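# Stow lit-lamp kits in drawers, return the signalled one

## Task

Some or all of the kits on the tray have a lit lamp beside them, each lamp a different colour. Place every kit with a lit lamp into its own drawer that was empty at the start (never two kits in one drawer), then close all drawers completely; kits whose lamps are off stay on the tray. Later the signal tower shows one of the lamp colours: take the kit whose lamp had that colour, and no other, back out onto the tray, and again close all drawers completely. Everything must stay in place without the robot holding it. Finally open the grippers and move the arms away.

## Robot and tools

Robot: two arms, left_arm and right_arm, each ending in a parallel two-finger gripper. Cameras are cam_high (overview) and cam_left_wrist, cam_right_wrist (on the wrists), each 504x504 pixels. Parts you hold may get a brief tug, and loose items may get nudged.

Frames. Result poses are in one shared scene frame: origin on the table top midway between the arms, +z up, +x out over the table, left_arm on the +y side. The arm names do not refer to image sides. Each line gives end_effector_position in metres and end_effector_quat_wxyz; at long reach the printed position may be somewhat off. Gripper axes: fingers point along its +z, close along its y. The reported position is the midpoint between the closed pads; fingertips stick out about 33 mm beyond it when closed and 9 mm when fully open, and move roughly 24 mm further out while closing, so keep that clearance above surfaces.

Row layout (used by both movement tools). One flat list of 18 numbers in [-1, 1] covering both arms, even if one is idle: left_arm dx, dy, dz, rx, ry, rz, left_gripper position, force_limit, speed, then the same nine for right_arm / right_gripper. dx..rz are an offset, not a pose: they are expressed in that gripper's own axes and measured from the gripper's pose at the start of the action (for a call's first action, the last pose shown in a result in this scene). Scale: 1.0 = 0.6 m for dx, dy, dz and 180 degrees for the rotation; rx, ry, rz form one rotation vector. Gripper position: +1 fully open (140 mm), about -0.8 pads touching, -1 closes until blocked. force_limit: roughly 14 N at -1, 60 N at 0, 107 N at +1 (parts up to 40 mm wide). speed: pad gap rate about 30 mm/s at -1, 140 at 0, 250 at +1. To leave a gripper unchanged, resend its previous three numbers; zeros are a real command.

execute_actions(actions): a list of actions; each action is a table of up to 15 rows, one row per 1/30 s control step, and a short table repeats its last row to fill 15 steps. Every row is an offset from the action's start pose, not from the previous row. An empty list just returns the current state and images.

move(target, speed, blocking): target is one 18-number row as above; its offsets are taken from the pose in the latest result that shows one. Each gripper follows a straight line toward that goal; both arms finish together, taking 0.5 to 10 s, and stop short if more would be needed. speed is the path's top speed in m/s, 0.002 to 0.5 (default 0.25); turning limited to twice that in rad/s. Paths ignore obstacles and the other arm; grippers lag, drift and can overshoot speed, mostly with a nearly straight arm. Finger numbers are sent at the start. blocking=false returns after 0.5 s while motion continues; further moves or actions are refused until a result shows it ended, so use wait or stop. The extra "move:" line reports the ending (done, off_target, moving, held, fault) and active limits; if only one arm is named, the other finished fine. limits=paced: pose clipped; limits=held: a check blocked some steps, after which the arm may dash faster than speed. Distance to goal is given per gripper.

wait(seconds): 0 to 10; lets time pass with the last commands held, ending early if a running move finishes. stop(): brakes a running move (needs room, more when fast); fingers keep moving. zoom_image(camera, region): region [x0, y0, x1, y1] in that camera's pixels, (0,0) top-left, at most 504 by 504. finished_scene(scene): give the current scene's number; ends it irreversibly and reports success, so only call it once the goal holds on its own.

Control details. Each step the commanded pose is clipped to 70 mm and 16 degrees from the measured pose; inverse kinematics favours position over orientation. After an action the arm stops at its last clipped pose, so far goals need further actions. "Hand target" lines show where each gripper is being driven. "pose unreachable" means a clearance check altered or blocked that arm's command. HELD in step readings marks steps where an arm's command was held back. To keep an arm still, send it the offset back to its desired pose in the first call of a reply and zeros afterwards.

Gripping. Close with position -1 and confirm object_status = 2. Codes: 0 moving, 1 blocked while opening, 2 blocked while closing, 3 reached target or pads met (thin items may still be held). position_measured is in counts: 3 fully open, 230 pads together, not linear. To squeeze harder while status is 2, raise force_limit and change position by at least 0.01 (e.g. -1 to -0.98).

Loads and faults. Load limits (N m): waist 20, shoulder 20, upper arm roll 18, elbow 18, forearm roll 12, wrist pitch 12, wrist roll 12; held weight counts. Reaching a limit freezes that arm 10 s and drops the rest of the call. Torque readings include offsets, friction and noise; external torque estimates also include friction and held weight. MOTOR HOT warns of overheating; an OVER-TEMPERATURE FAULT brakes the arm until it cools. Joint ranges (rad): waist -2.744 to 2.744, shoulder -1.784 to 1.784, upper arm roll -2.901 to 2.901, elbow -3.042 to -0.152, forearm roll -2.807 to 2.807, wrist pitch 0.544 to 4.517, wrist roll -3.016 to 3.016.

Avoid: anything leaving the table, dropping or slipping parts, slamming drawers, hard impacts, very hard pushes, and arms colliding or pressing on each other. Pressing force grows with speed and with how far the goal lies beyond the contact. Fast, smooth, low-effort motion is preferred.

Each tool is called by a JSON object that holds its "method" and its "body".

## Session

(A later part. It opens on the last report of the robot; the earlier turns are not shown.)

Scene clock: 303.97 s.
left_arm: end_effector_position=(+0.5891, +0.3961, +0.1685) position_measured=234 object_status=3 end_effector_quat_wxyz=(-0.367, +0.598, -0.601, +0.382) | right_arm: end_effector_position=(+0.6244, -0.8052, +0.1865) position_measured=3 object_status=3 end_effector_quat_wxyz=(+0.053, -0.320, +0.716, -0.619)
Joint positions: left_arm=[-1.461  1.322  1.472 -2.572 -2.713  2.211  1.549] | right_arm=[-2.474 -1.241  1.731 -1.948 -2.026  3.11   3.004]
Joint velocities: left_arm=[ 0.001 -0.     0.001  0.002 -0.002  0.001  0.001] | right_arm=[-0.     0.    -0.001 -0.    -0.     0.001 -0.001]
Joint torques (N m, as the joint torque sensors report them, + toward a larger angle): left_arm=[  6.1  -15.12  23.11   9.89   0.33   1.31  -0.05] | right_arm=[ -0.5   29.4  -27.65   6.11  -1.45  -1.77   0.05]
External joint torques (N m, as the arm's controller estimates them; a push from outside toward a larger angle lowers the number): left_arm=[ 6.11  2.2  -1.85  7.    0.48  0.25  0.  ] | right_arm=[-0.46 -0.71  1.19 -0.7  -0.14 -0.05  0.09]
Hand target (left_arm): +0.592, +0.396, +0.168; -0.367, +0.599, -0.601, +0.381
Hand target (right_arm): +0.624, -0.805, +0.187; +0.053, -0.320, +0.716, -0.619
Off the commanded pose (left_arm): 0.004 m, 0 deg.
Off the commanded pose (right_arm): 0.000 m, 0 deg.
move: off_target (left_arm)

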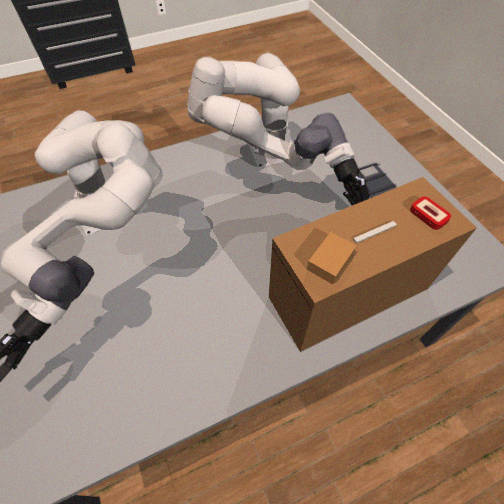

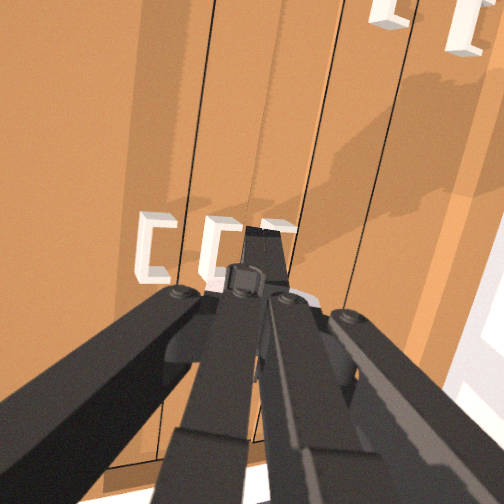

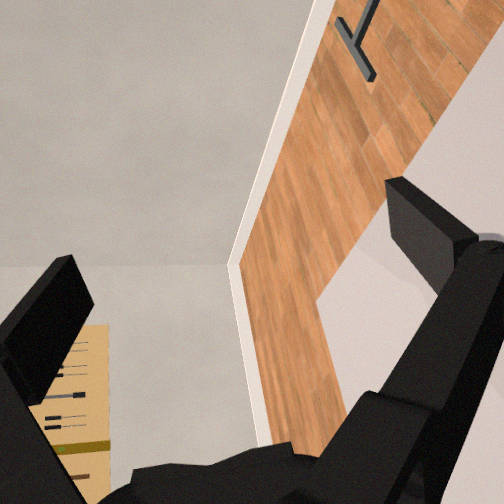

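{"method": "move", "body": {"target": [0,0,-0.08,0,0,0,-0.6,0.5,0,0,0,0,0,0,0,1,0,0], "speed": 0.08}}

{"method": "move", "body": {"target": [0.43,0,0,0,0,0,-0.6,0.5,0,0,0,0,0,0,0,1,0,0], "speed": 0.15}}

Scene clock: 308.93 s.
left_arm: end_effector_position=(+0.5472, +0.3969, +0.1909) position_measured=205 object_status=3 end_effector_quat_wxyz=(-0.371, +0.597, -0.601, +0.382) | right_arm: end_effector_position=(+0.6244, -0.8052, +0.1865) position_measured=3 object_status=3 end_effector_quat_wxyz=(+0.053, -0.320, +0.716, -0.619)
Joint positions: left_arm=[-1.596  1.301  1.554 -2.71  -2.666  2.205  1.549] | right_arm=[-2.474 -1.241  1.731 -1.948 -2.026  3.11   3.004]
Joint velocities: left_arm=[-0.005 -0.009  0.006 -0.003  0.009 -0.001  0.   ] | right_arm=[-0.002  0.001 -0.    -0.001  0.    -0.     0.   ]
Joint torques (N m, as the joint torque sensors report them, + toward a larger angle): left_arm=[ -1.23 -14.97  23.08   2.45   0.93   0.65  -0.06] | right_arm=[ -0.47  29.59 -27.51   6.12  -1.46  -1.79   0.07]
External joint torques (N m, as the arm's controller estimates them; a push from outside toward a larger angle lowers the number): left_arm=[-1.28 -0.52  0.61 -1.4   1.1  -0.42 -0.01] | right_arm=[-0.24 -0.47  1.31 -0.57 -0.14 -0.07  0.11]
Hand target (left_arm): +0.546, +0.396, +0.190; -0.369, +0.597, -0.601, +0.382
Hand target (right_arm): +0.624, -0.805, +0.187; +0.053, -0.320, +0.716, -0.619
Off the commanded pose (left_arm): 0.002 m, 0 deg.
Off the commanded pose (right_arm): 0.000 m, 0 deg.
move: done

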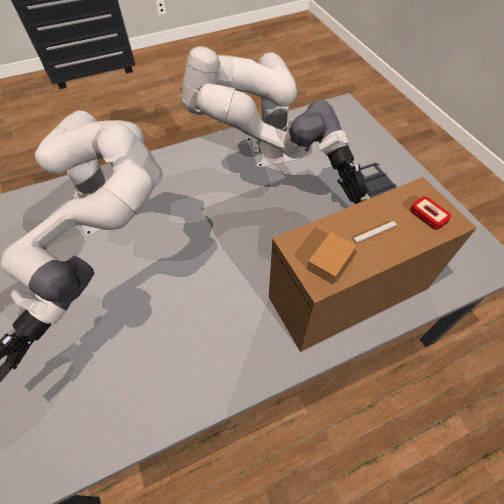

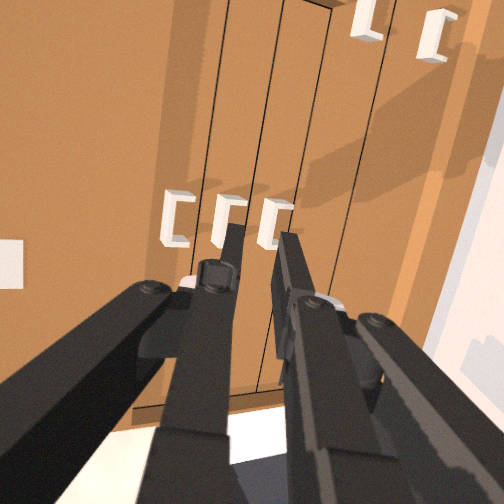

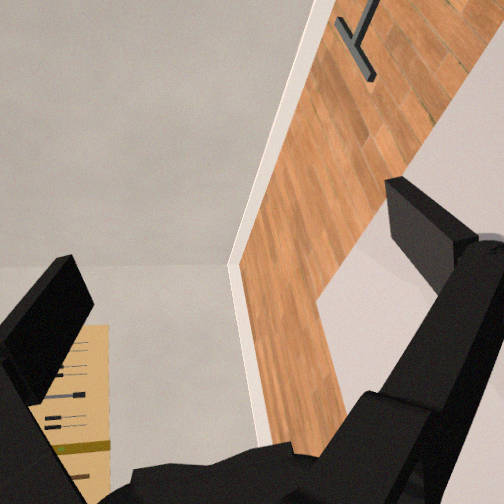

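Scene clock: 311.33 s.
left_arm: end_effector_position=(+0.5478, +0.1356, +0.1980) position_measured=205 object_status=3 end_effector_quat_wxyz=(-0.375, +0.591, -0.601, +0.386) | right_arm: end_effector_position=(+0.6244, -0.8052, +0.1865) position_measured=3 object_status=3 end_effector_quat_wxyz=(+0.053, -0.320, +0.716, -0.619)
Joint positions: left_arm=[-1.921  1.162  1.408 -2.316 -2.656  2.945  1.371] | right_arm=[-2.474 -1.241  1.731 -1.948 -2.026  3.11   3.004]
Joint velocities: left_arm=[-0.    -0.004  0.002  0.001  0.     0.013  0.   ] | right_arm=[ 0.001 -0.     0.001 -0.    -0.001 -0.001  0.002]
Joint torques (N m, as the joint torque sensors report them, + toward a larger angle): left_arm=[  2.5  -21.63  24.14   7.48   2.19   1.54  -0.06] | right_arm=[ -0.42  29.35 -27.35   6.4   -1.48  -1.8    0.08]
External joint torques (N m, as the arm's controller estimates them; a push from outside toward a larger angle lowers the number): left_arm=[ 2.53 -0.67 -1.2   1.46  0.26  0.09 -0.02] | right_arm=[-0.35 -0.64  1.39 -0.37 -0.17 -0.08  0.12]
Hand target (left_arm): +0.548, +0.136, +0.198; -0.375, +0.593, -0.600, +0.385
Hand target (right_arm): +0.624, -0.805, +0.187; +0.053, -0.320, +0.716, -0.619
Off the commanded pose (left_arm): 0.007 m, 1 deg.
Off the commanded pose (right_arm): 0.000 m, 0 deg.
move: off_target (left_arm)

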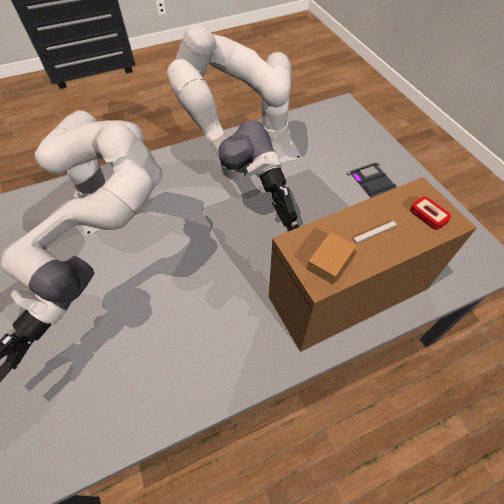

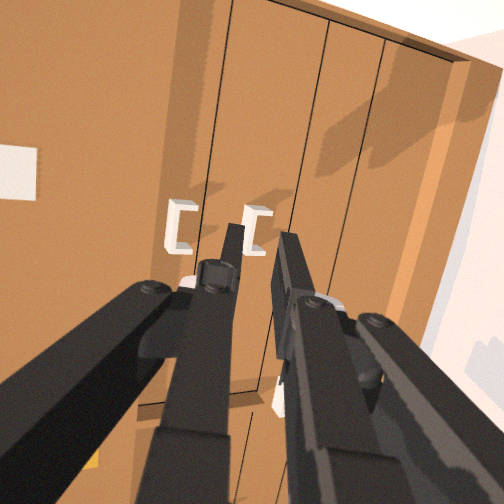

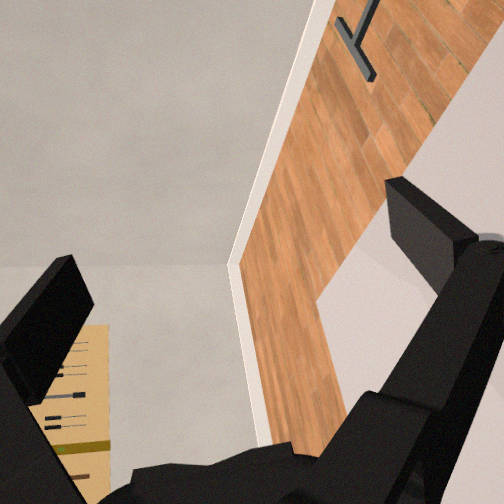

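{"method": "move", "body": {"target": [0.004,-0.006,0.05,0,0,0,-0.6,0.5,0,0,0,0,0,0,0,1,0,0], "speed": 0.04}}

{"method": "zoom_image", "body": {"camera": "cam_left_wrist", "region": [150, 150, 400, 350]}}

Scene clock: 314.40 s.
left_arm: end_effector_position=(+0.5755, +0.1349, +0.1888) position_measured=205 object_status=3 end_effector_quat_wxyz=(-0.376, +0.591, -0.601, +0.384) | right_arm: end_effector_position=(+0.6244, -0.8052, +0.1865) position_measured=3 object_status=3 end_effector_quat_wxyz=(+0.053, -0.320, +0.716, -0.619)
Joint positions: left_arm=[-1.823  1.184  1.373 -2.238 -2.656  2.932  1.371] | right_arm=[-2.474 -1.241  1.731 -1.948 -2.026  3.11   3.004]
Joint velocities: left_arm=[-0.     0.001 -0.002  0.003  0.001 -0.002 -0.001] | right_arm=[-0.    -0.001  0.001 -0.001  0.001  0.    -0.   ]
Joint torques (N m, as the joint torque sensors report them, + toward a larger angle): left_arm=[  1.67 -21.67  24.77   7.65   1.02   0.95   0.11] | right_arm=[ -0.62  29.47 -27.39   6.24  -1.45  -1.79   0.06]
External joint torques (N m, as the arm's controller estimates them; a push from outside toward a larger angle lowers the number): left_arm=[ 1.77  1.28 -1.46  1.85 -0.87 -0.52  0.16] | right_arm=[-0.65 -0.55  1.33 -0.56 -0.15 -0.08  0.1 ]
Hand target (left_arm): +0.576, +0.133, +0.188; -0.374, +0.592, -0.601, +0.386
Hand target (right_arm): +0.624, -0.805, +0.187; +0.053, -0.320, +0.716, -0.619
Off the commanded pose (left_arm): 0.003 m, 0 deg.
Off the commanded pose (right_arm): 0.000 m, 0 deg.
move: done

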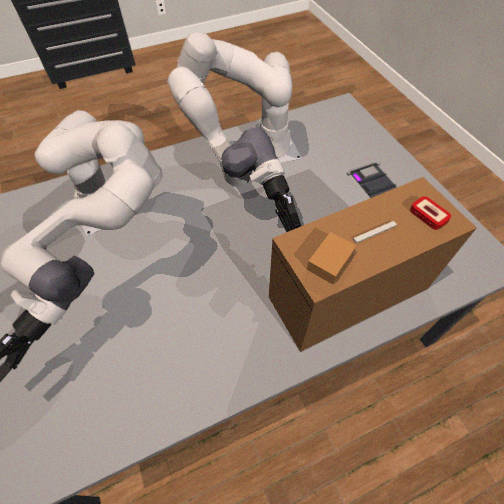

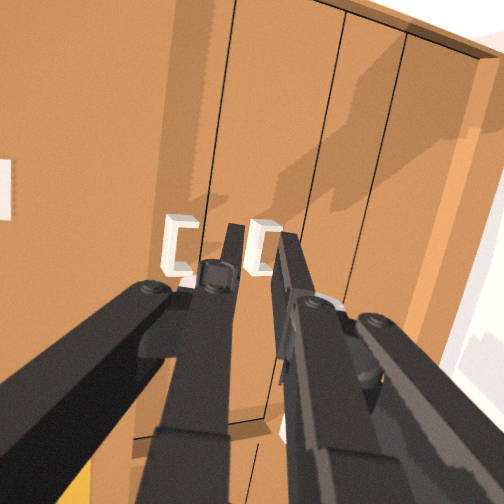

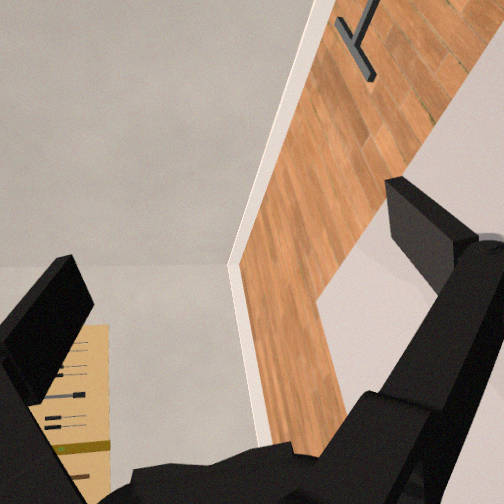

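Region (150, 150, 400, 350) of cam_left_wrist's 504x504 image, scaled by 2.016, with more detail than that image has; it fills the top 403 rows of this view, and the rest is white.

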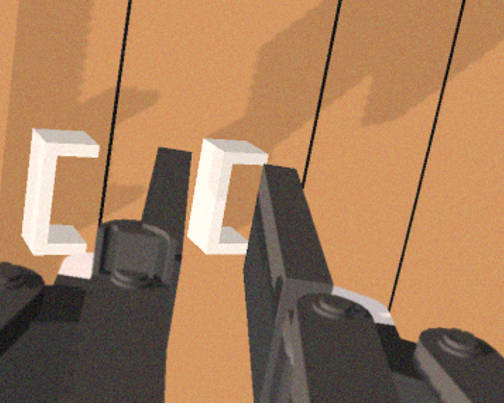

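{"method": "move", "body": {"target": [0.003,-0.003,0.033,0,0,0,-0.6,0.5,0,0,0,0,0,0,0,1,0,0], "speed": 0.02}}

{"method": "zoom_image", "body": {"camera": "cam_left_wrist", "region": [150, 150, 400, 350]}}

Scene clock: 317.20 s.
left_arm: end_effector_position=(+0.5934, +0.1347, +0.1827) position_measured=205 object_status=3 end_effector_quat_wxyz=(-0.377, +0.592, -0.601, +0.383) | right_arm: end_effector_position=(+0.6244, -0.8052, +0.1865) position_measured=3 object_status=3 end_effector_quat_wxyz=(+0.053, -0.320, +0.716, -0.619)
Joint positions: left_arm=[-1.761  1.199  1.351 -2.185 -2.656  2.928  1.371] | right_arm=[-2.474 -1.241  1.731 -1.948 -2.026  3.11   3.004]
Joint velocities: left_arm=[ 0.004  0.    -0.002  0.005  0.     0.    -0.   ] | right_arm=[-0.     0.     0.     0.001 -0.001 -0.001  0.001]
Joint torques (N m, as the joint torque sensors report them, + toward a larger angle): left_arm=[  1.67 -23.02  25.34   7.61   1.1    1.    -0.02] | right_arm=[ -0.39  29.3  -27.78   6.47  -1.45  -1.77   0.05]
External joint torques (N m, as the arm's controller estimates them; a push from outside toward a larger angle lowers the number): left_arm=[ 1.69  1.42 -1.63  1.89 -0.79 -0.48  0.03] | right_arm=[-0.52 -0.8   0.97 -0.43 -0.15 -0.05  0.09]
Hand target (left_arm): +0.594, +0.133, +0.182; -0.376, +0.592, -0.601, +0.384
Hand target (right_arm): +0.624, -0.805, +0.187; +0.053, -0.320, +0.716, -0.619
Off the commanded pose (left_arm): 0.002 m, 0 deg.
Off the commanded pose (right_arm): 0.000 m, 0 deg.
move: done

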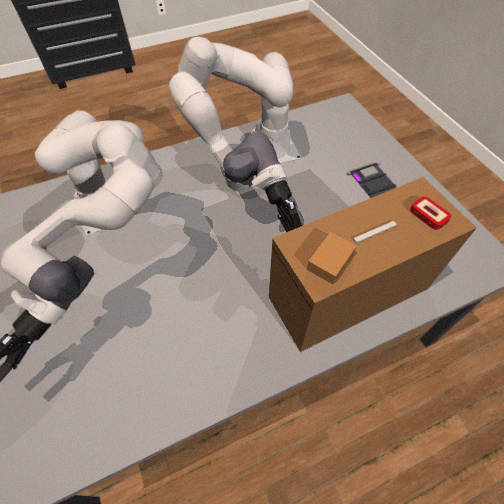

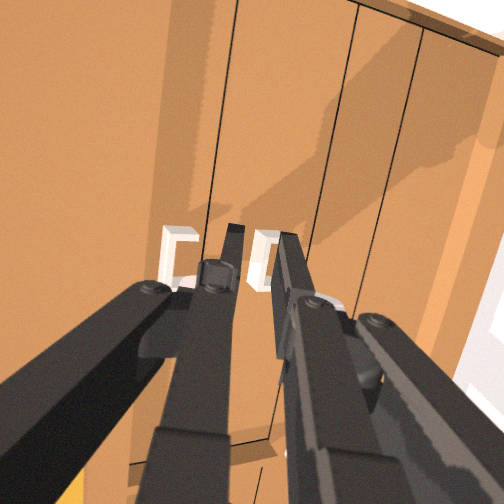

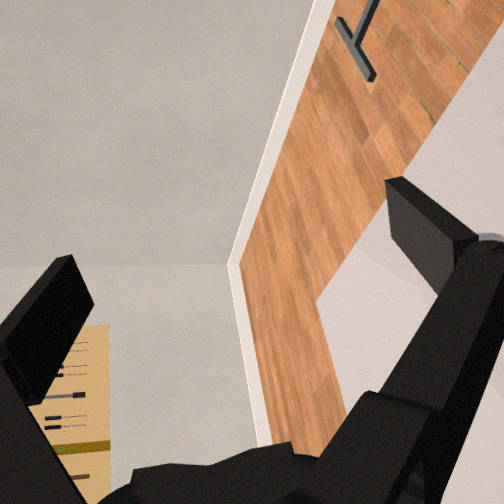

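Region (150, 150, 400, 350) of cam_left_wrist's 504x504 image, scaled by 2.016, with more detail than that image has; it fills the top 403 rows of this view, and the rest is white.

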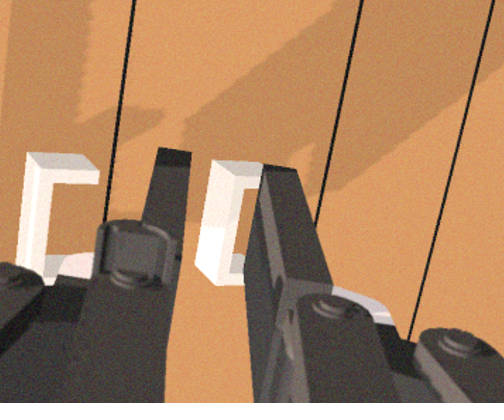

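{"method": "move", "body": {"target": [-0.011,0.004,0.012,0,0,0,-0.6,0.5,0,0,0,0,0,0,0,1,0,0], "speed": 0.015}}

{"method": "move", "body": {"target": [0,0,0,0,0,0,-1,0.8,-0.5,0,0,0,0,0,0,1,0,0]}}

Scene clock: 319.37 s.
left_arm: end_effector_position=(+0.5969, +0.1393, +0.1782) position_measured=205 object_status=3 end_effector_quat_wxyz=(-0.378, +0.591, -0.602, +0.381) | right_arm: end_effector_position=(+0.6244, -0.8052, +0.1865) position_measured=3 object_status=3 end_effector_quat_wxyz=(+0.053, -0.320, +0.716, -0.619)
Joint positions: left_arm=[-1.748  1.215  1.347 -2.184 -2.662  2.913  1.371] | right_arm=[-2.474 -1.241  1.731 -1.948 -2.026  3.11   3.004]
Joint velocities: left_arm=[-0.     0.002  0.     0.001 -0.004 -0.002  0.   ] | right_arm=[-0.001  0.    -0.001  0.001  0.     0.     0.001]
Joint torques (N m, as the joint torque sensors report them, + toward a larger angle): left_arm=[  4.17 -22.32  26.59   5.48   0.84   0.24   0.05] | right_arm=[ -0.45  29.19 -27.59   6.17  -1.43  -1.76   0.04]
External joint torques (N m, as the arm's controller estimates them; a push from outside toward a larger angle lowers the number): left_arm=[ 4.2   2.24 -0.61  0.   -1.02 -1.24  0.1 ] | right_arm=[-0.48 -0.86  1.17 -0.66 -0.12 -0.05  0.08]
Hand target (left_arm): +0.599, +0.142, +0.177; -0.377, +0.592, -0.601, +0.382
Hand target (right_arm): +0.624, -0.805, +0.187; +0.053, -0.320, +0.716, -0.619
Off the commanded pose (left_arm): 0.003 m, 0 deg.
Off the commanded pose (right_arm): 0.000 m, 0 deg.
move: done

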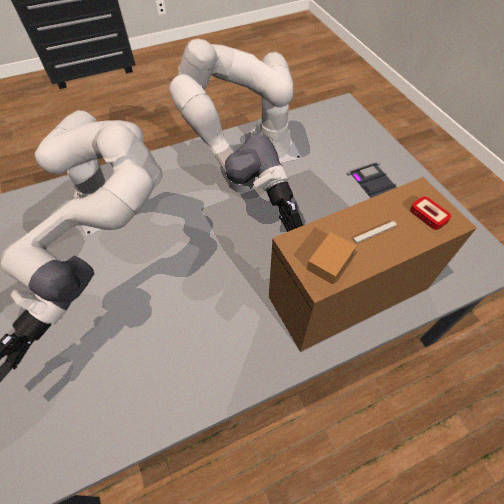

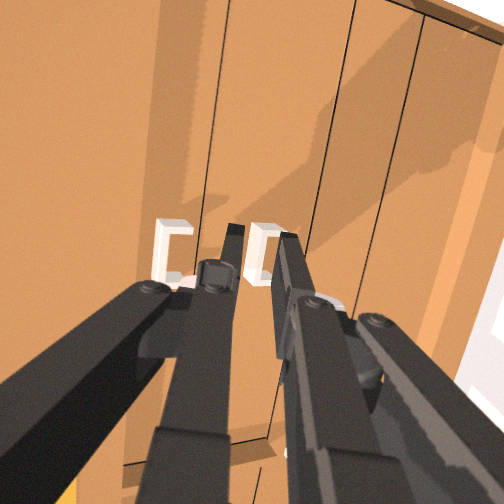

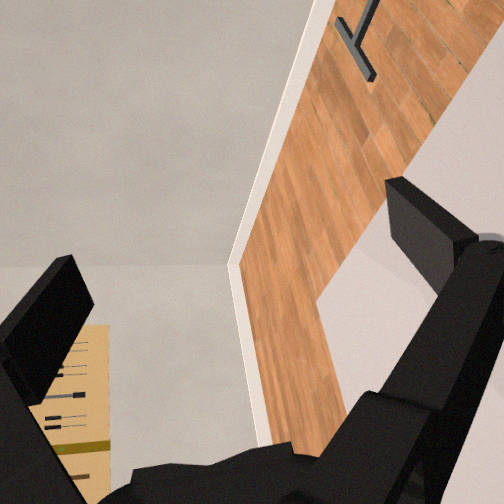

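Scene clock: 319.87 s.
left_arm: end_effector_position=(+0.5956, +0.1392, +0.1784) position_measured=235 object_status=3 end_effector_quat_wxyz=(-0.379, +0.591, -0.602, +0.380) | right_arm: end_effector_position=(+0.6244, -0.8052, +0.1865) position_measured=3 object_status=3 end_effector_quat_wxyz=(+0.053, -0.320, +0.716, -0.619)
Joint positions: left_arm=[-1.752  1.215  1.346 -2.186 -2.662  2.918  1.371] | right_arm=[-2.474 -1.241  1.731 -1.948 -2.026  3.11   3.004]
Joint velocities: left_arm=[-0.     0.002 -0.001 -0.001 -0.001 -0.001  0.001] | right_arm=[-0.     0.    -0.     0.001 -0.     0.    -0.   ]
Joint torques (N m, as the joint torque sensors report them, + toward a larger angle): left_arm=[  1.95 -23.5   27.74   5.99   1.7    0.65   0.19] | right_arm=[ -0.37  29.59 -27.28   6.21  -1.46  -1.79   0.07]
External joint torques (N m, as the arm's controller estimates them; a push from outside toward a larger angle lowers the number): left_arm=[ 1.91  0.9   0.74  0.69 -0.16 -0.83  0.24] | right_arm=[-0.3  -0.5   1.52 -0.61 -0.15 -0.07  0.11]
Hand target (left_arm): +0.597, +0.139, +0.178; -0.378, +0.591, -0.602, +0.381
Hand target (right_arm): +0.624, -0.805, +0.187; +0.053, -0.320, +0.716, -0.619
Off the commanded pose (left_arm): 0.001 m, 0 deg.
Off the commanded pose (right_arm): 0.000 m, 0 deg.
move: done

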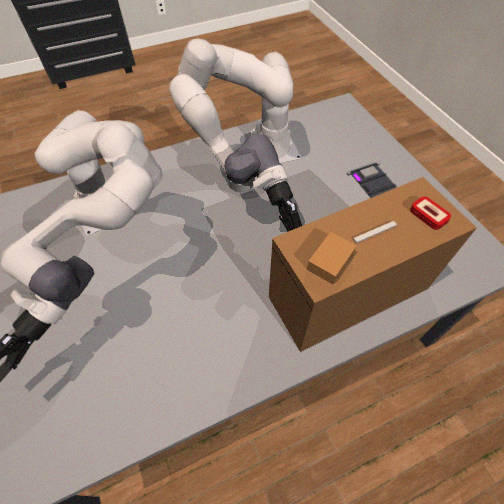

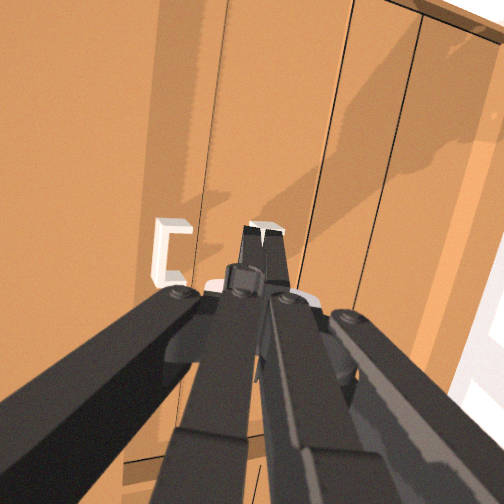

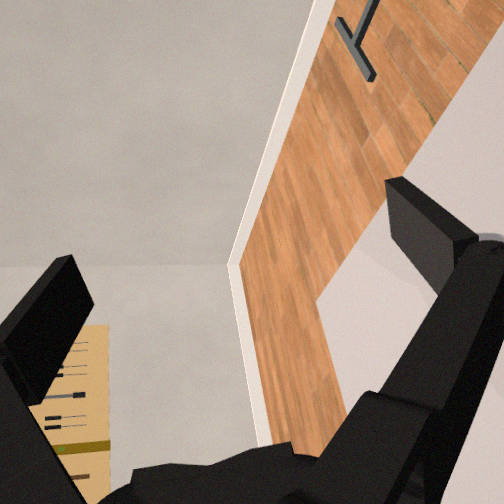

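{"method": "move", "body": {"target": [-0.004,0.073,-0.15,0,0,0,-1,0.8,-0.5,0,0,0,0,0,0,1,0,0], "speed": 0.05}}

Scene clock: 323.37 s.
left_arm: end_effector_position=(+0.4980, +0.1360, +0.1804) position_measured=235 object_status=3 end_effector_quat_wxyz=(-0.379, +0.587, -0.603, +0.384) | right_arm: end_effector_position=(+0.6244, -0.8052, +0.1865) position_measured=3 object_status=3 end_effector_quat_wxyz=(+0.053, -0.320, +0.716, -0.619)
Joint positions: left_arm=[-2.077  1.215  1.392 -2.432 -2.722  2.962  1.342] | right_arm=[-2.474 -1.241  1.731 -1.948 -2.026  3.11   3.004]
Joint velocities: left_arm=[-0.007  0.001 -0.002 -0.004 -0.001  0.003 -0.009] | right_arm=[ 0.     0.    -0.     0.001  0.    -0.    -0.   ]
Joint torques (N m, as the joint torque sensors report them, + toward a larger angle): left_arm=[  0.04 -19.6   22.36   0.96   1.19   1.99   0.11] | right_arm=[ -0.4   29.22 -27.38   6.42  -1.43  -1.78   0.04]
External joint torques (N m, as the arm's controller estimates them; a push from outside toward a larger angle lowers the number): left_arm=[ 0.08 -0.55 -1.71 -2.89 -0.8   0.47  0.17] | right_arm=[-0.53 -0.85  1.36 -0.49 -0.13 -0.06  0.08]
Hand target (left_arm): +0.496, +0.141, +0.178; -0.381, +0.590, -0.602, +0.381
Hand target (right_arm): +0.624, -0.805, +0.187; +0.053, -0.320, +0.716, -0.619
Off the commanded pose (left_arm): 0.008 m, 1 deg.
Off the commanded pose (right_arm): 0.000 m, 0 deg.
move: off_target (left_arm)

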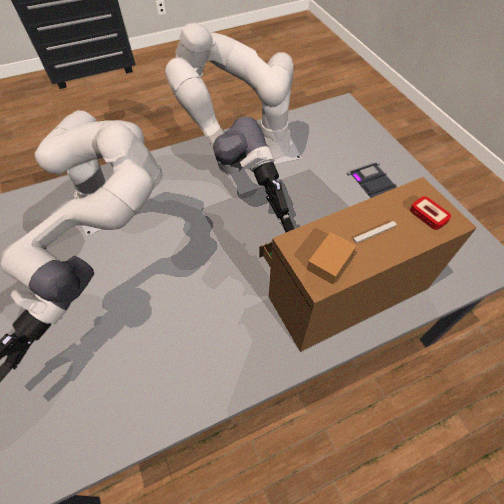

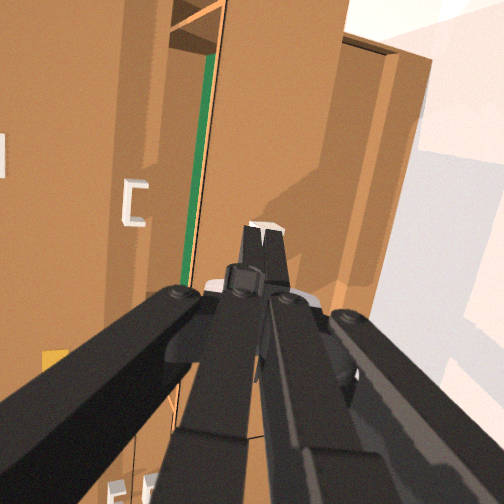

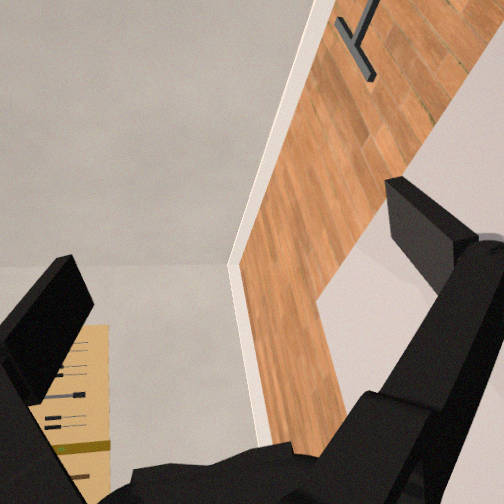

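{"method": "move", "body": {"target": [0,0,0,0,0,0,-0.58,0,0,0,0,0,0,0,0,1,0,0]}}

{"method": "move", "body": {"target": [0,0,-0.045,0,0,0,-0.58,0,0,0,0,0,0,0,0,1,0,0], "speed": 0.06}}

{"method": "move", "body": {"target": [-0.03,-0.15,-0.03,-0.355,0,0,-0.2,0,0,0,0,0,0,0,0,1,0,0]}}

Scene clock: 327.07 s.
left_arm: end_effector_position=(+0.4978, +0.1359, +0.1806) position_measured=202 object_status=3 end_effector_quat_wxyz=(-0.379, +0.587, -0.603, +0.385) | right_arm: end_effector_position=(+0.6244, -0.8052, +0.1865) position_measured=3 object_status=3 end_effector_quat_wxyz=(+0.053, -0.320, +0.716, -0.619)
Joint positions: left_arm=[-2.078  1.215  1.393 -2.432 -2.722  2.963  1.34 ] | right_arm=[-2.474 -1.241  1.731 -1.948 -2.026  3.11   3.004]
Joint velocities: left_arm=[-0.001 -0.     0.001  0.002  0.001  0.    -0.   ] | right_arm=[-0.     0.001  0.     0.001 -0.001 -0.     0.   ]
Joint torques (N m, as the joint torque sensors report them, + toward a larger angle): left_arm=[  1.29 -18.59  23.38   3.84   2.14   1.35   0.02] | right_arm=[ -0.35  29.41 -27.58   6.21  -1.48  -1.79   0.06]
External joint torques (N m, as the arm's controller estimates them; a push from outside toward a larger angle lowers the number): left_arm=[ 1.36  0.49 -0.71  0.01  0.15 -0.18  0.07] | right_arm=[-0.33 -0.66  1.19 -0.58 -0.17 -0.08  0.1 ]
Hand target (left_arm): +0.498, +0.136, +0.180; -0.379, +0.587, -0.603, +0.384
Hand target (right_arm): +0.624, -0.805, +0.187; +0.053, -0.320, +0.716, -0.619
Off the commanded pose (left_arm): 0.000 m, 0 deg.
Off the commanded pose (right_arm): 0.000 m, 0 deg.
move: done

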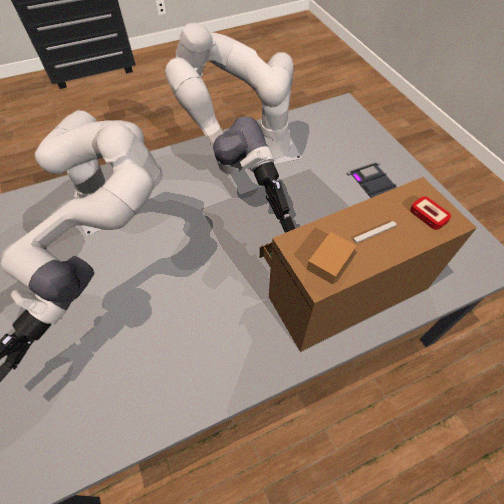

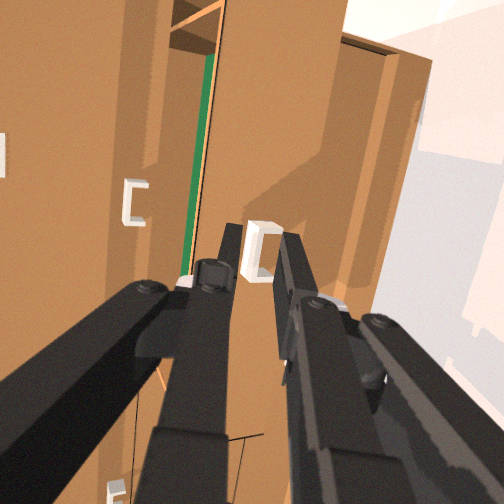

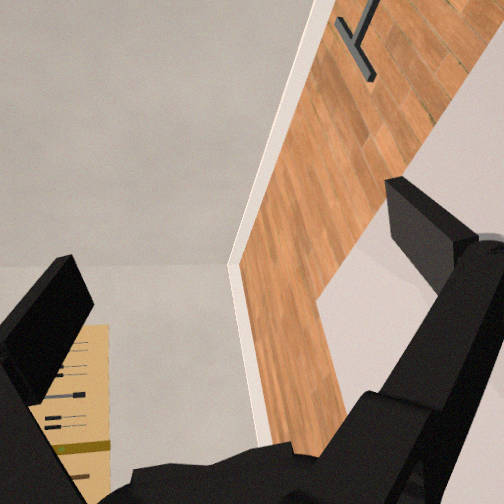

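Scene clock: 327.93 s.
left_arm: end_effector_position=(+0.4741, +0.1338, +0.1920) position_measured=202 object_status=3 end_effector_quat_wxyz=(-0.378, +0.587, -0.602, +0.387) | right_arm: end_effector_position=(+0.6244, -0.8052, +0.1865) position_measured=3 object_status=3 end_effector_quat_wxyz=(+0.053, -0.320, +0.716, -0.619)
Joint positions: left_arm=[-2.168  1.182  1.426 -2.483 -2.714  2.999  1.34 ] | right_arm=[-2.474 -1.241  1.731 -1.948 -2.026  3.11   3.004]
Joint velocities: left_arm=[-0.001 -0.002  0.001 -0.003  0.001  0.009  0.001] | right_arm=[-0.001 -0.002  0.    -0.    -0.001  0.     0.001]
Joint torques (N m, as the joint torque sensors report them, + toward a larger angle): left_arm=[ -1.76 -18.11  24.24   3.33   3.09   1.89   0.18] | right_arm=[ -0.34  29.34 -27.56   6.13  -1.44  -1.8    0.05]
External joint torques (N m, as the arm's controller estimates them; a push from outside toward a larger angle lowers the number): left_arm=[-1.75 -0.33  1.18 -1.08  1.03  0.38  0.23] | right_arm=[-0.27 -0.66  1.18 -0.64 -0.13 -0.09  0.09]
Hand target (left_arm): +0.473, +0.136, +0.193; -0.380, +0.587, -0.603, +0.385
Hand target (right_arm): +0.624, -0.805, +0.187; +0.053, -0.320, +0.716, -0.619
Off the commanded pose (left_arm): 0.003 m, 0 deg.
Off the commanded pose (right_arm): 0.000 m, 0 deg.
move: done

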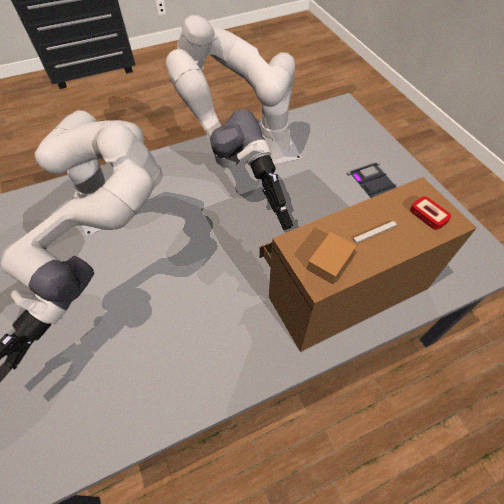

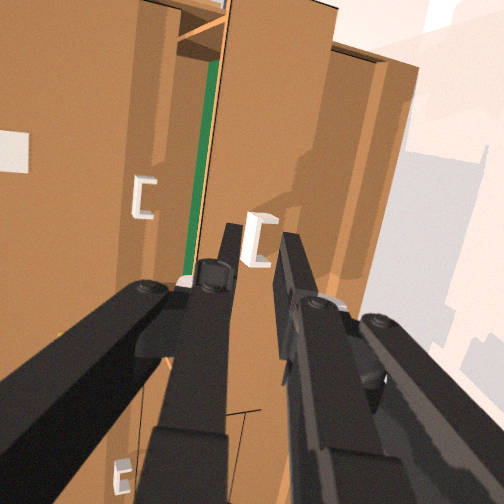

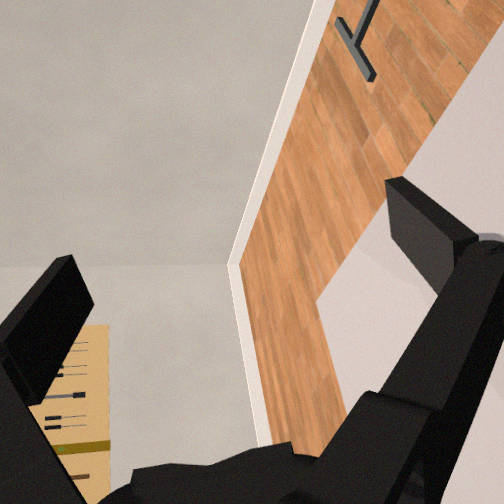

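Scene clock: 331.27 s.
left_arm: end_effector_position=(+0.5032, +0.1649, +0.2943) position_measured=154 object_status=3 end_effector_quat_wxyz=(-0.033, +0.711, -0.694, +0.107) | right_arm: end_effector_position=(+0.6244, -0.8052, +0.1865) position_measured=3 object_status=3 end_effector_quat_wxyz=(+0.053, -0.320, +0.716, -0.619)
Joint positions: left_arm=[-2.733 -0.691  2.026 -1.214 -2.476  4.502  2.386] | right_arm=[-2.474 -1.241  1.731 -1.948 -2.026  3.11   3.004]
Joint velocities: left_arm=[-0.002  0.     0.001 -0.    -0.001  0.     0.03 ] | right_arm=[ 0.001  0.    -0.001 -0.001 -0.001  0.001  0.001]
Joint torques (N m, as the joint torque sensors report them, + toward a larger angle): left_arm=[ -0.48  36.15 -13.89  17.29  -1.84   2.33   0.34] | right_arm=[ -0.5   29.34 -27.64   6.3   -1.45  -1.79   0.07]
External joint torques (N m, as the arm's controller estimates them; a push from outside toward a larger angle lowers the number): left_arm=[-0.48 -1.09 -0.1   1.48 -1.14  0.51  0.35] | right_arm=[-0.45 -0.71  1.16 -0.47 -0.13 -0.07  0.11]
Hand target (left_arm): +0.502, +0.164, +0.295; -0.033, +0.707, -0.698, +0.106
Hand target (right_arm): +0.624, -0.805, +0.187; +0.053, -0.320, +0.716, -0.619
Off the commanded pose (left_arm): 0.020 m, 12 deg.
Off the commanded pose (right_arm): 0.000 m, 0 deg.
joint sent to its limit (left arm) — the command would take joint 1 (waist) past its lower limit and joint 6 (wrist pitch) past its upper limit, so those joints were sent only as far as their limits.
move: off_target (left_arm)

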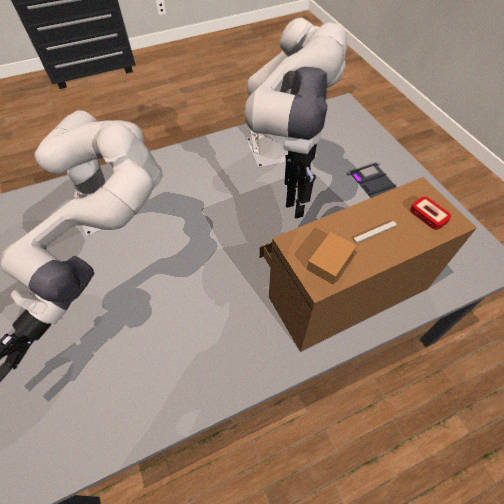

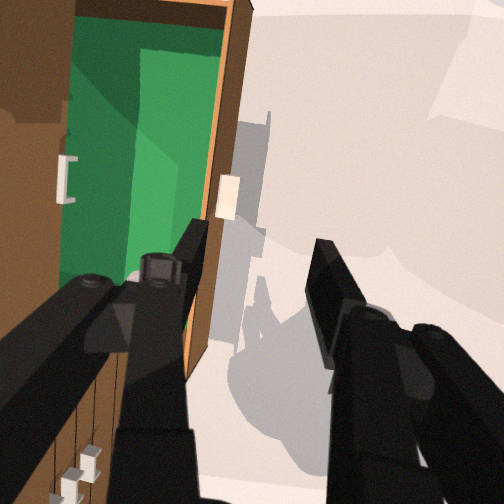

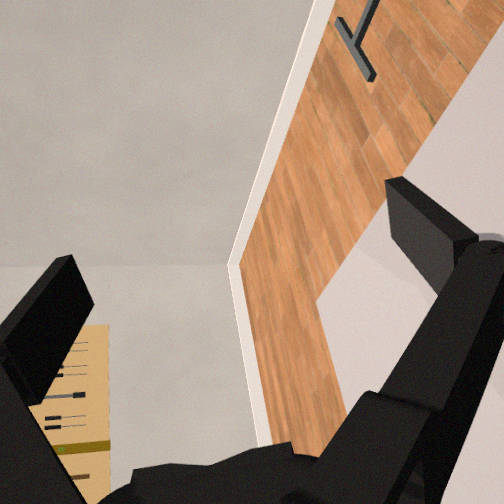

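{"method": "execute_actions", "body": {"actions": []}}

Scene clock: 339.80 s.
left_arm: end_effector_position=(+0.5032, +0.1649, +0.2944) position_measured=154 object_status=3 end_effector_quat_wxyz=(-0.033, +0.708, -0.697, +0.107) | right_arm: end_effector_position=(+0.6244, -0.8052, +0.1865) position_measured=3 object_status=3 end_effector_quat_wxyz=(+0.053, -0.320, +0.716, -0.619)
Joint positions: left_arm=[-2.733 -0.691  2.026 -1.214 -2.476  4.503  2.396] | right_arm=[-2.474 -1.241  1.731 -1.948 -2.026  3.11   3.004]
Joint velocities: left_arm=[ 0.    -0.001  0.001  0.     0.001 -0.     0.   ] | right_arm=[-0.001  0.     0.001  0.001  0.    -0.001 -0.001]
Joint torques (N m, as the joint torque sensors report them, + toward a larger angle): left_arm=[ -0.63  35.44 -14.47  16.24  -1.85   2.23   0.17] | right_arm=[ -0.64  29.33 -27.45   6.29  -1.47  -1.78   0.07]
External joint torques (N m, as the arm's controller estimates them; a push from outside toward a larger angle lowers the number): left_arm=[-0.66 -1.82 -0.68  0.39 -1.16  0.4   0.18] | right_arm=[-0.62 -0.7   1.25 -0.53 -0.17 -0.07  0.11]
Hand target (left_arm): +0.502, +0.164, +0.295; -0.033, +0.707, -0.698, +0.106
Hand target (right_arm): +0.624, -0.805, +0.187; +0.053, -0.320, +0.716, -0.619
Off the commanded pose (left_arm): 0.020 m, 12 deg.
Off the commanded pose (right_arm): 0.000 m, 0 deg.

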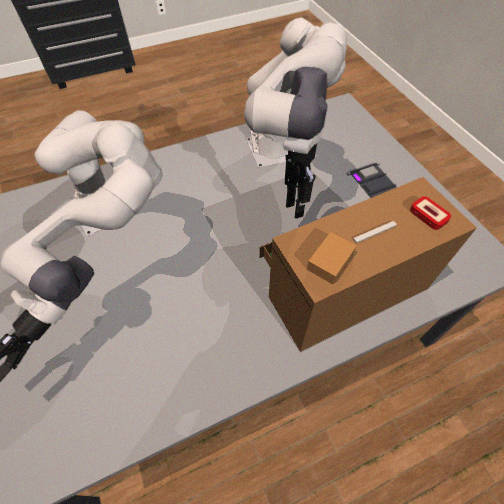

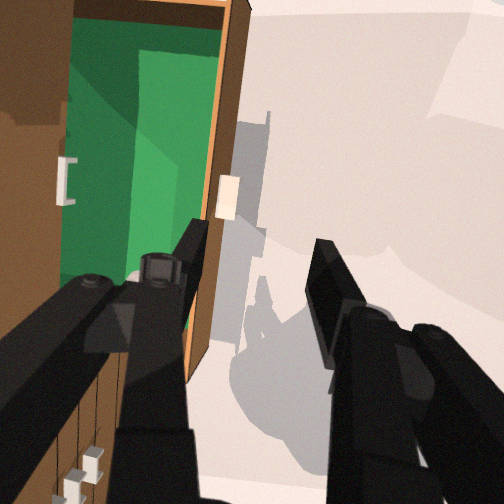

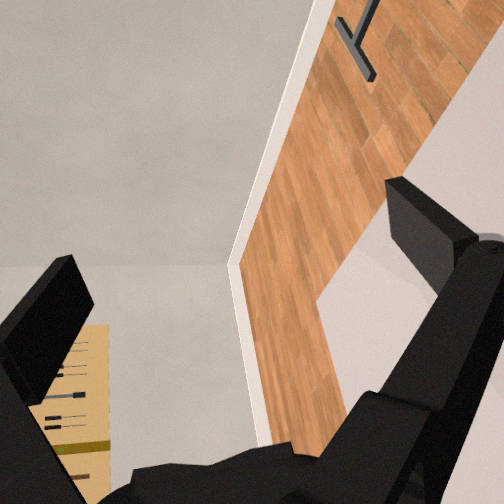

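{"method": "move", "body": {"target": [0.2,0.5,0,0,0,0,-0.2,0,0,0,0,0,0,0,0,1,0,0], "speed": 0.15}}

{"method": "move", "body": {"target": [0.1,0.2,0,0,0.04,-0.5,-0.2,0,0,0,0,0,0,0,0,1,0,0]}}

Scene clock: 346.53 s.
left_arm: end_effector_position=(+0.2039, +0.0351, +0.2528) position_measured=154 object_status=3 end_effector_quat_wxyz=(-0.029, +0.699, -0.707, +0.104) | right_arm: end_effector_position=(+0.6244, -0.8052, +0.1865) position_measured=3 object_status=3 end_effector_quat_wxyz=(+0.053, -0.320, +0.716, -0.619)
Joint positions: left_arm=[-2.117 -0.197  1.116 -2.059 -2.786  4.158  1.861] | right_arm=[-2.474 -1.241  1.731 -1.948 -2.026  3.11   3.004]
Joint velocities: left_arm=[ 0.018  0.001 -0.017 -0.004  0.001 -0.008 -0.027] | right_arm=[ 0.001  0.001  0.001  0.    -0.001 -0.     0.003]
Joint torques (N m, as the joint torque sensors report them, + toward a larger angle): left_arm=[ 2.23 -5.88 -6.32 18.14 -0.44  1.64  0.  ] | right_arm=[ -0.56  29.14 -27.58   6.23  -1.47  -1.76   0.09]
External joint torques (N m, as the arm's controller estimates them; a push from outside toward a larger angle lowers the number): left_arm=[ 2.29 -0.05 -1.53 -1.17 -0.18 -0.33  0.  ] | right_arm=[-0.64 -0.93  1.15 -0.64 -0.17 -0.05  0.13]
Hand target (left_arm): +0.204, +0.035, +0.252; -0.028, +0.703, -0.703, +0.105
Hand target (right_arm): +0.624, -0.805, +0.187; +0.053, -0.320, +0.716, -0.619
Off the commanded pose (left_arm): 0.008 m, 2 deg.
Off the commanded pose (right_arm): 0.000 m, 0 deg.
move: off_target (left_arm)

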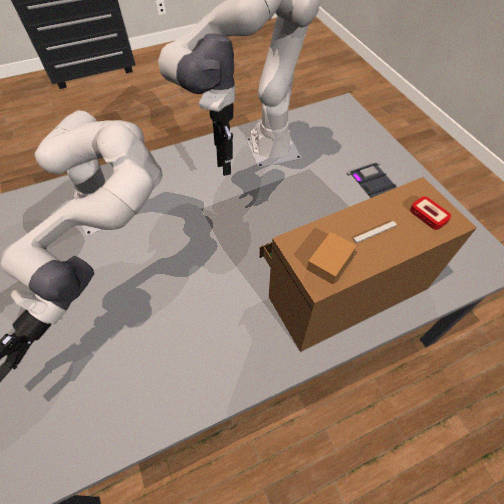

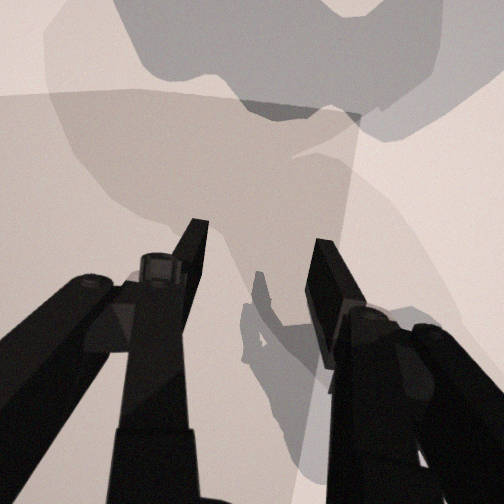

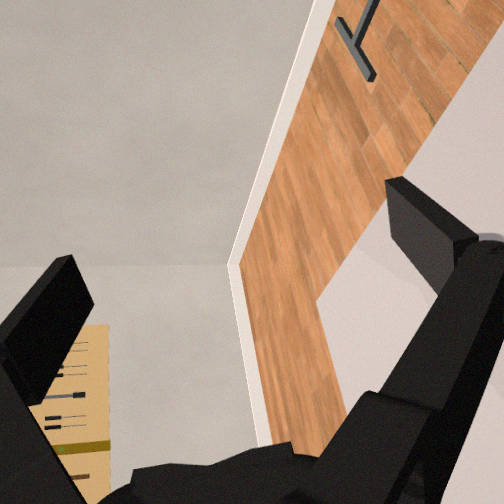

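Scene clock: 350.83 s.
left_arm: end_effector_position=(+0.0786, -0.0265, +0.2375) position_measured=154 object_status=3 end_effector_quat_wxyz=(+0.093, +0.988, -0.014, +0.126) | right_arm: end_effector_position=(+0.6244, -0.8052, +0.1865) position_measured=3 object_status=3 end_effector_quat_wxyz=(+0.053, -0.320, +0.716, -0.619)
Joint positions: left_arm=[-1.83  -0.138  0.465 -2.17  -2.765  4.057 -0.103] | right_arm=[-2.474 -1.241  1.731 -1.948 -2.026  3.11   3.004]
Joint velocities: left_arm=[-0.     0.001 -0.003 -0.002  0.003 -0.001 -0.034] | right_arm=[-0.001  0.001  0.    -0.001  0.001  0.     0.001]
Joint torques (N m, as the joint torque sensors report them, + toward a larger angle): left_arm=[  1.89 -19.54  -4.28  17.9    1.13   1.58  -0.05] | right_arm=[ -0.46  29.44 -27.68   6.15  -1.49  -1.74   0.06]
External joint torques (N m, as the arm's controller estimates them; a push from outside toward a larger angle lowers the number): left_arm=[ 1.92 -0.21 -2.57 -1.44  0.88 -0.42 -0.07] | right_arm=[-0.41 -0.67  1.15 -0.66 -0.18 -0.02  0.1 ]
Hand target (left_arm): +0.080, -0.027, +0.238; +0.095, +0.987, -0.008, +0.127
Hand target (right_arm): +0.624, -0.805, +0.187; +0.053, -0.320, +0.716, -0.619
Off the commanded pose (left_arm): 0.007 m, 1 deg.
Off the commanded pose (right_arm): 0.000 m, 0 deg.
move: off_target (left_arm)

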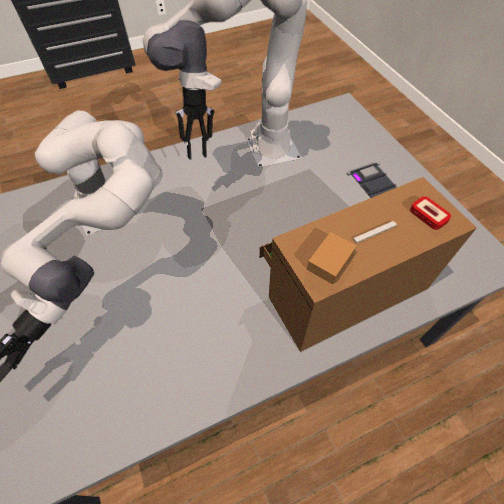

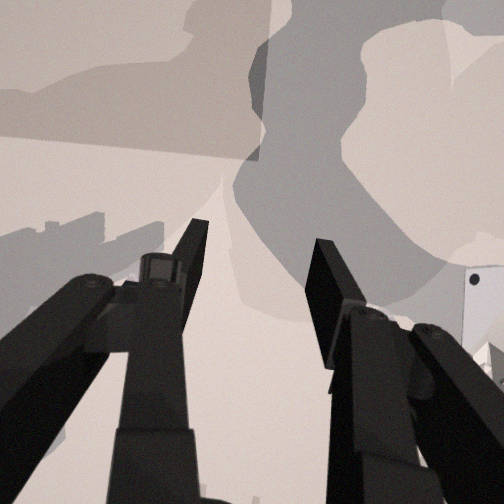

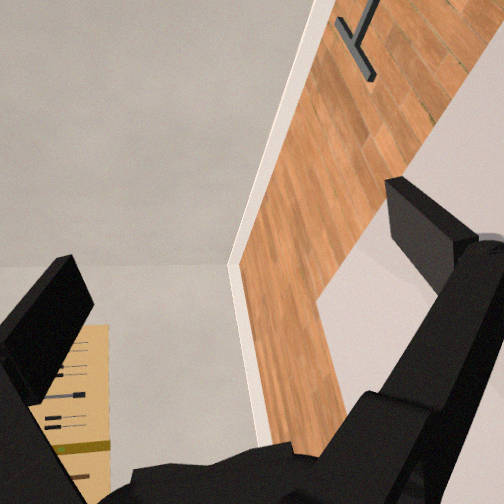

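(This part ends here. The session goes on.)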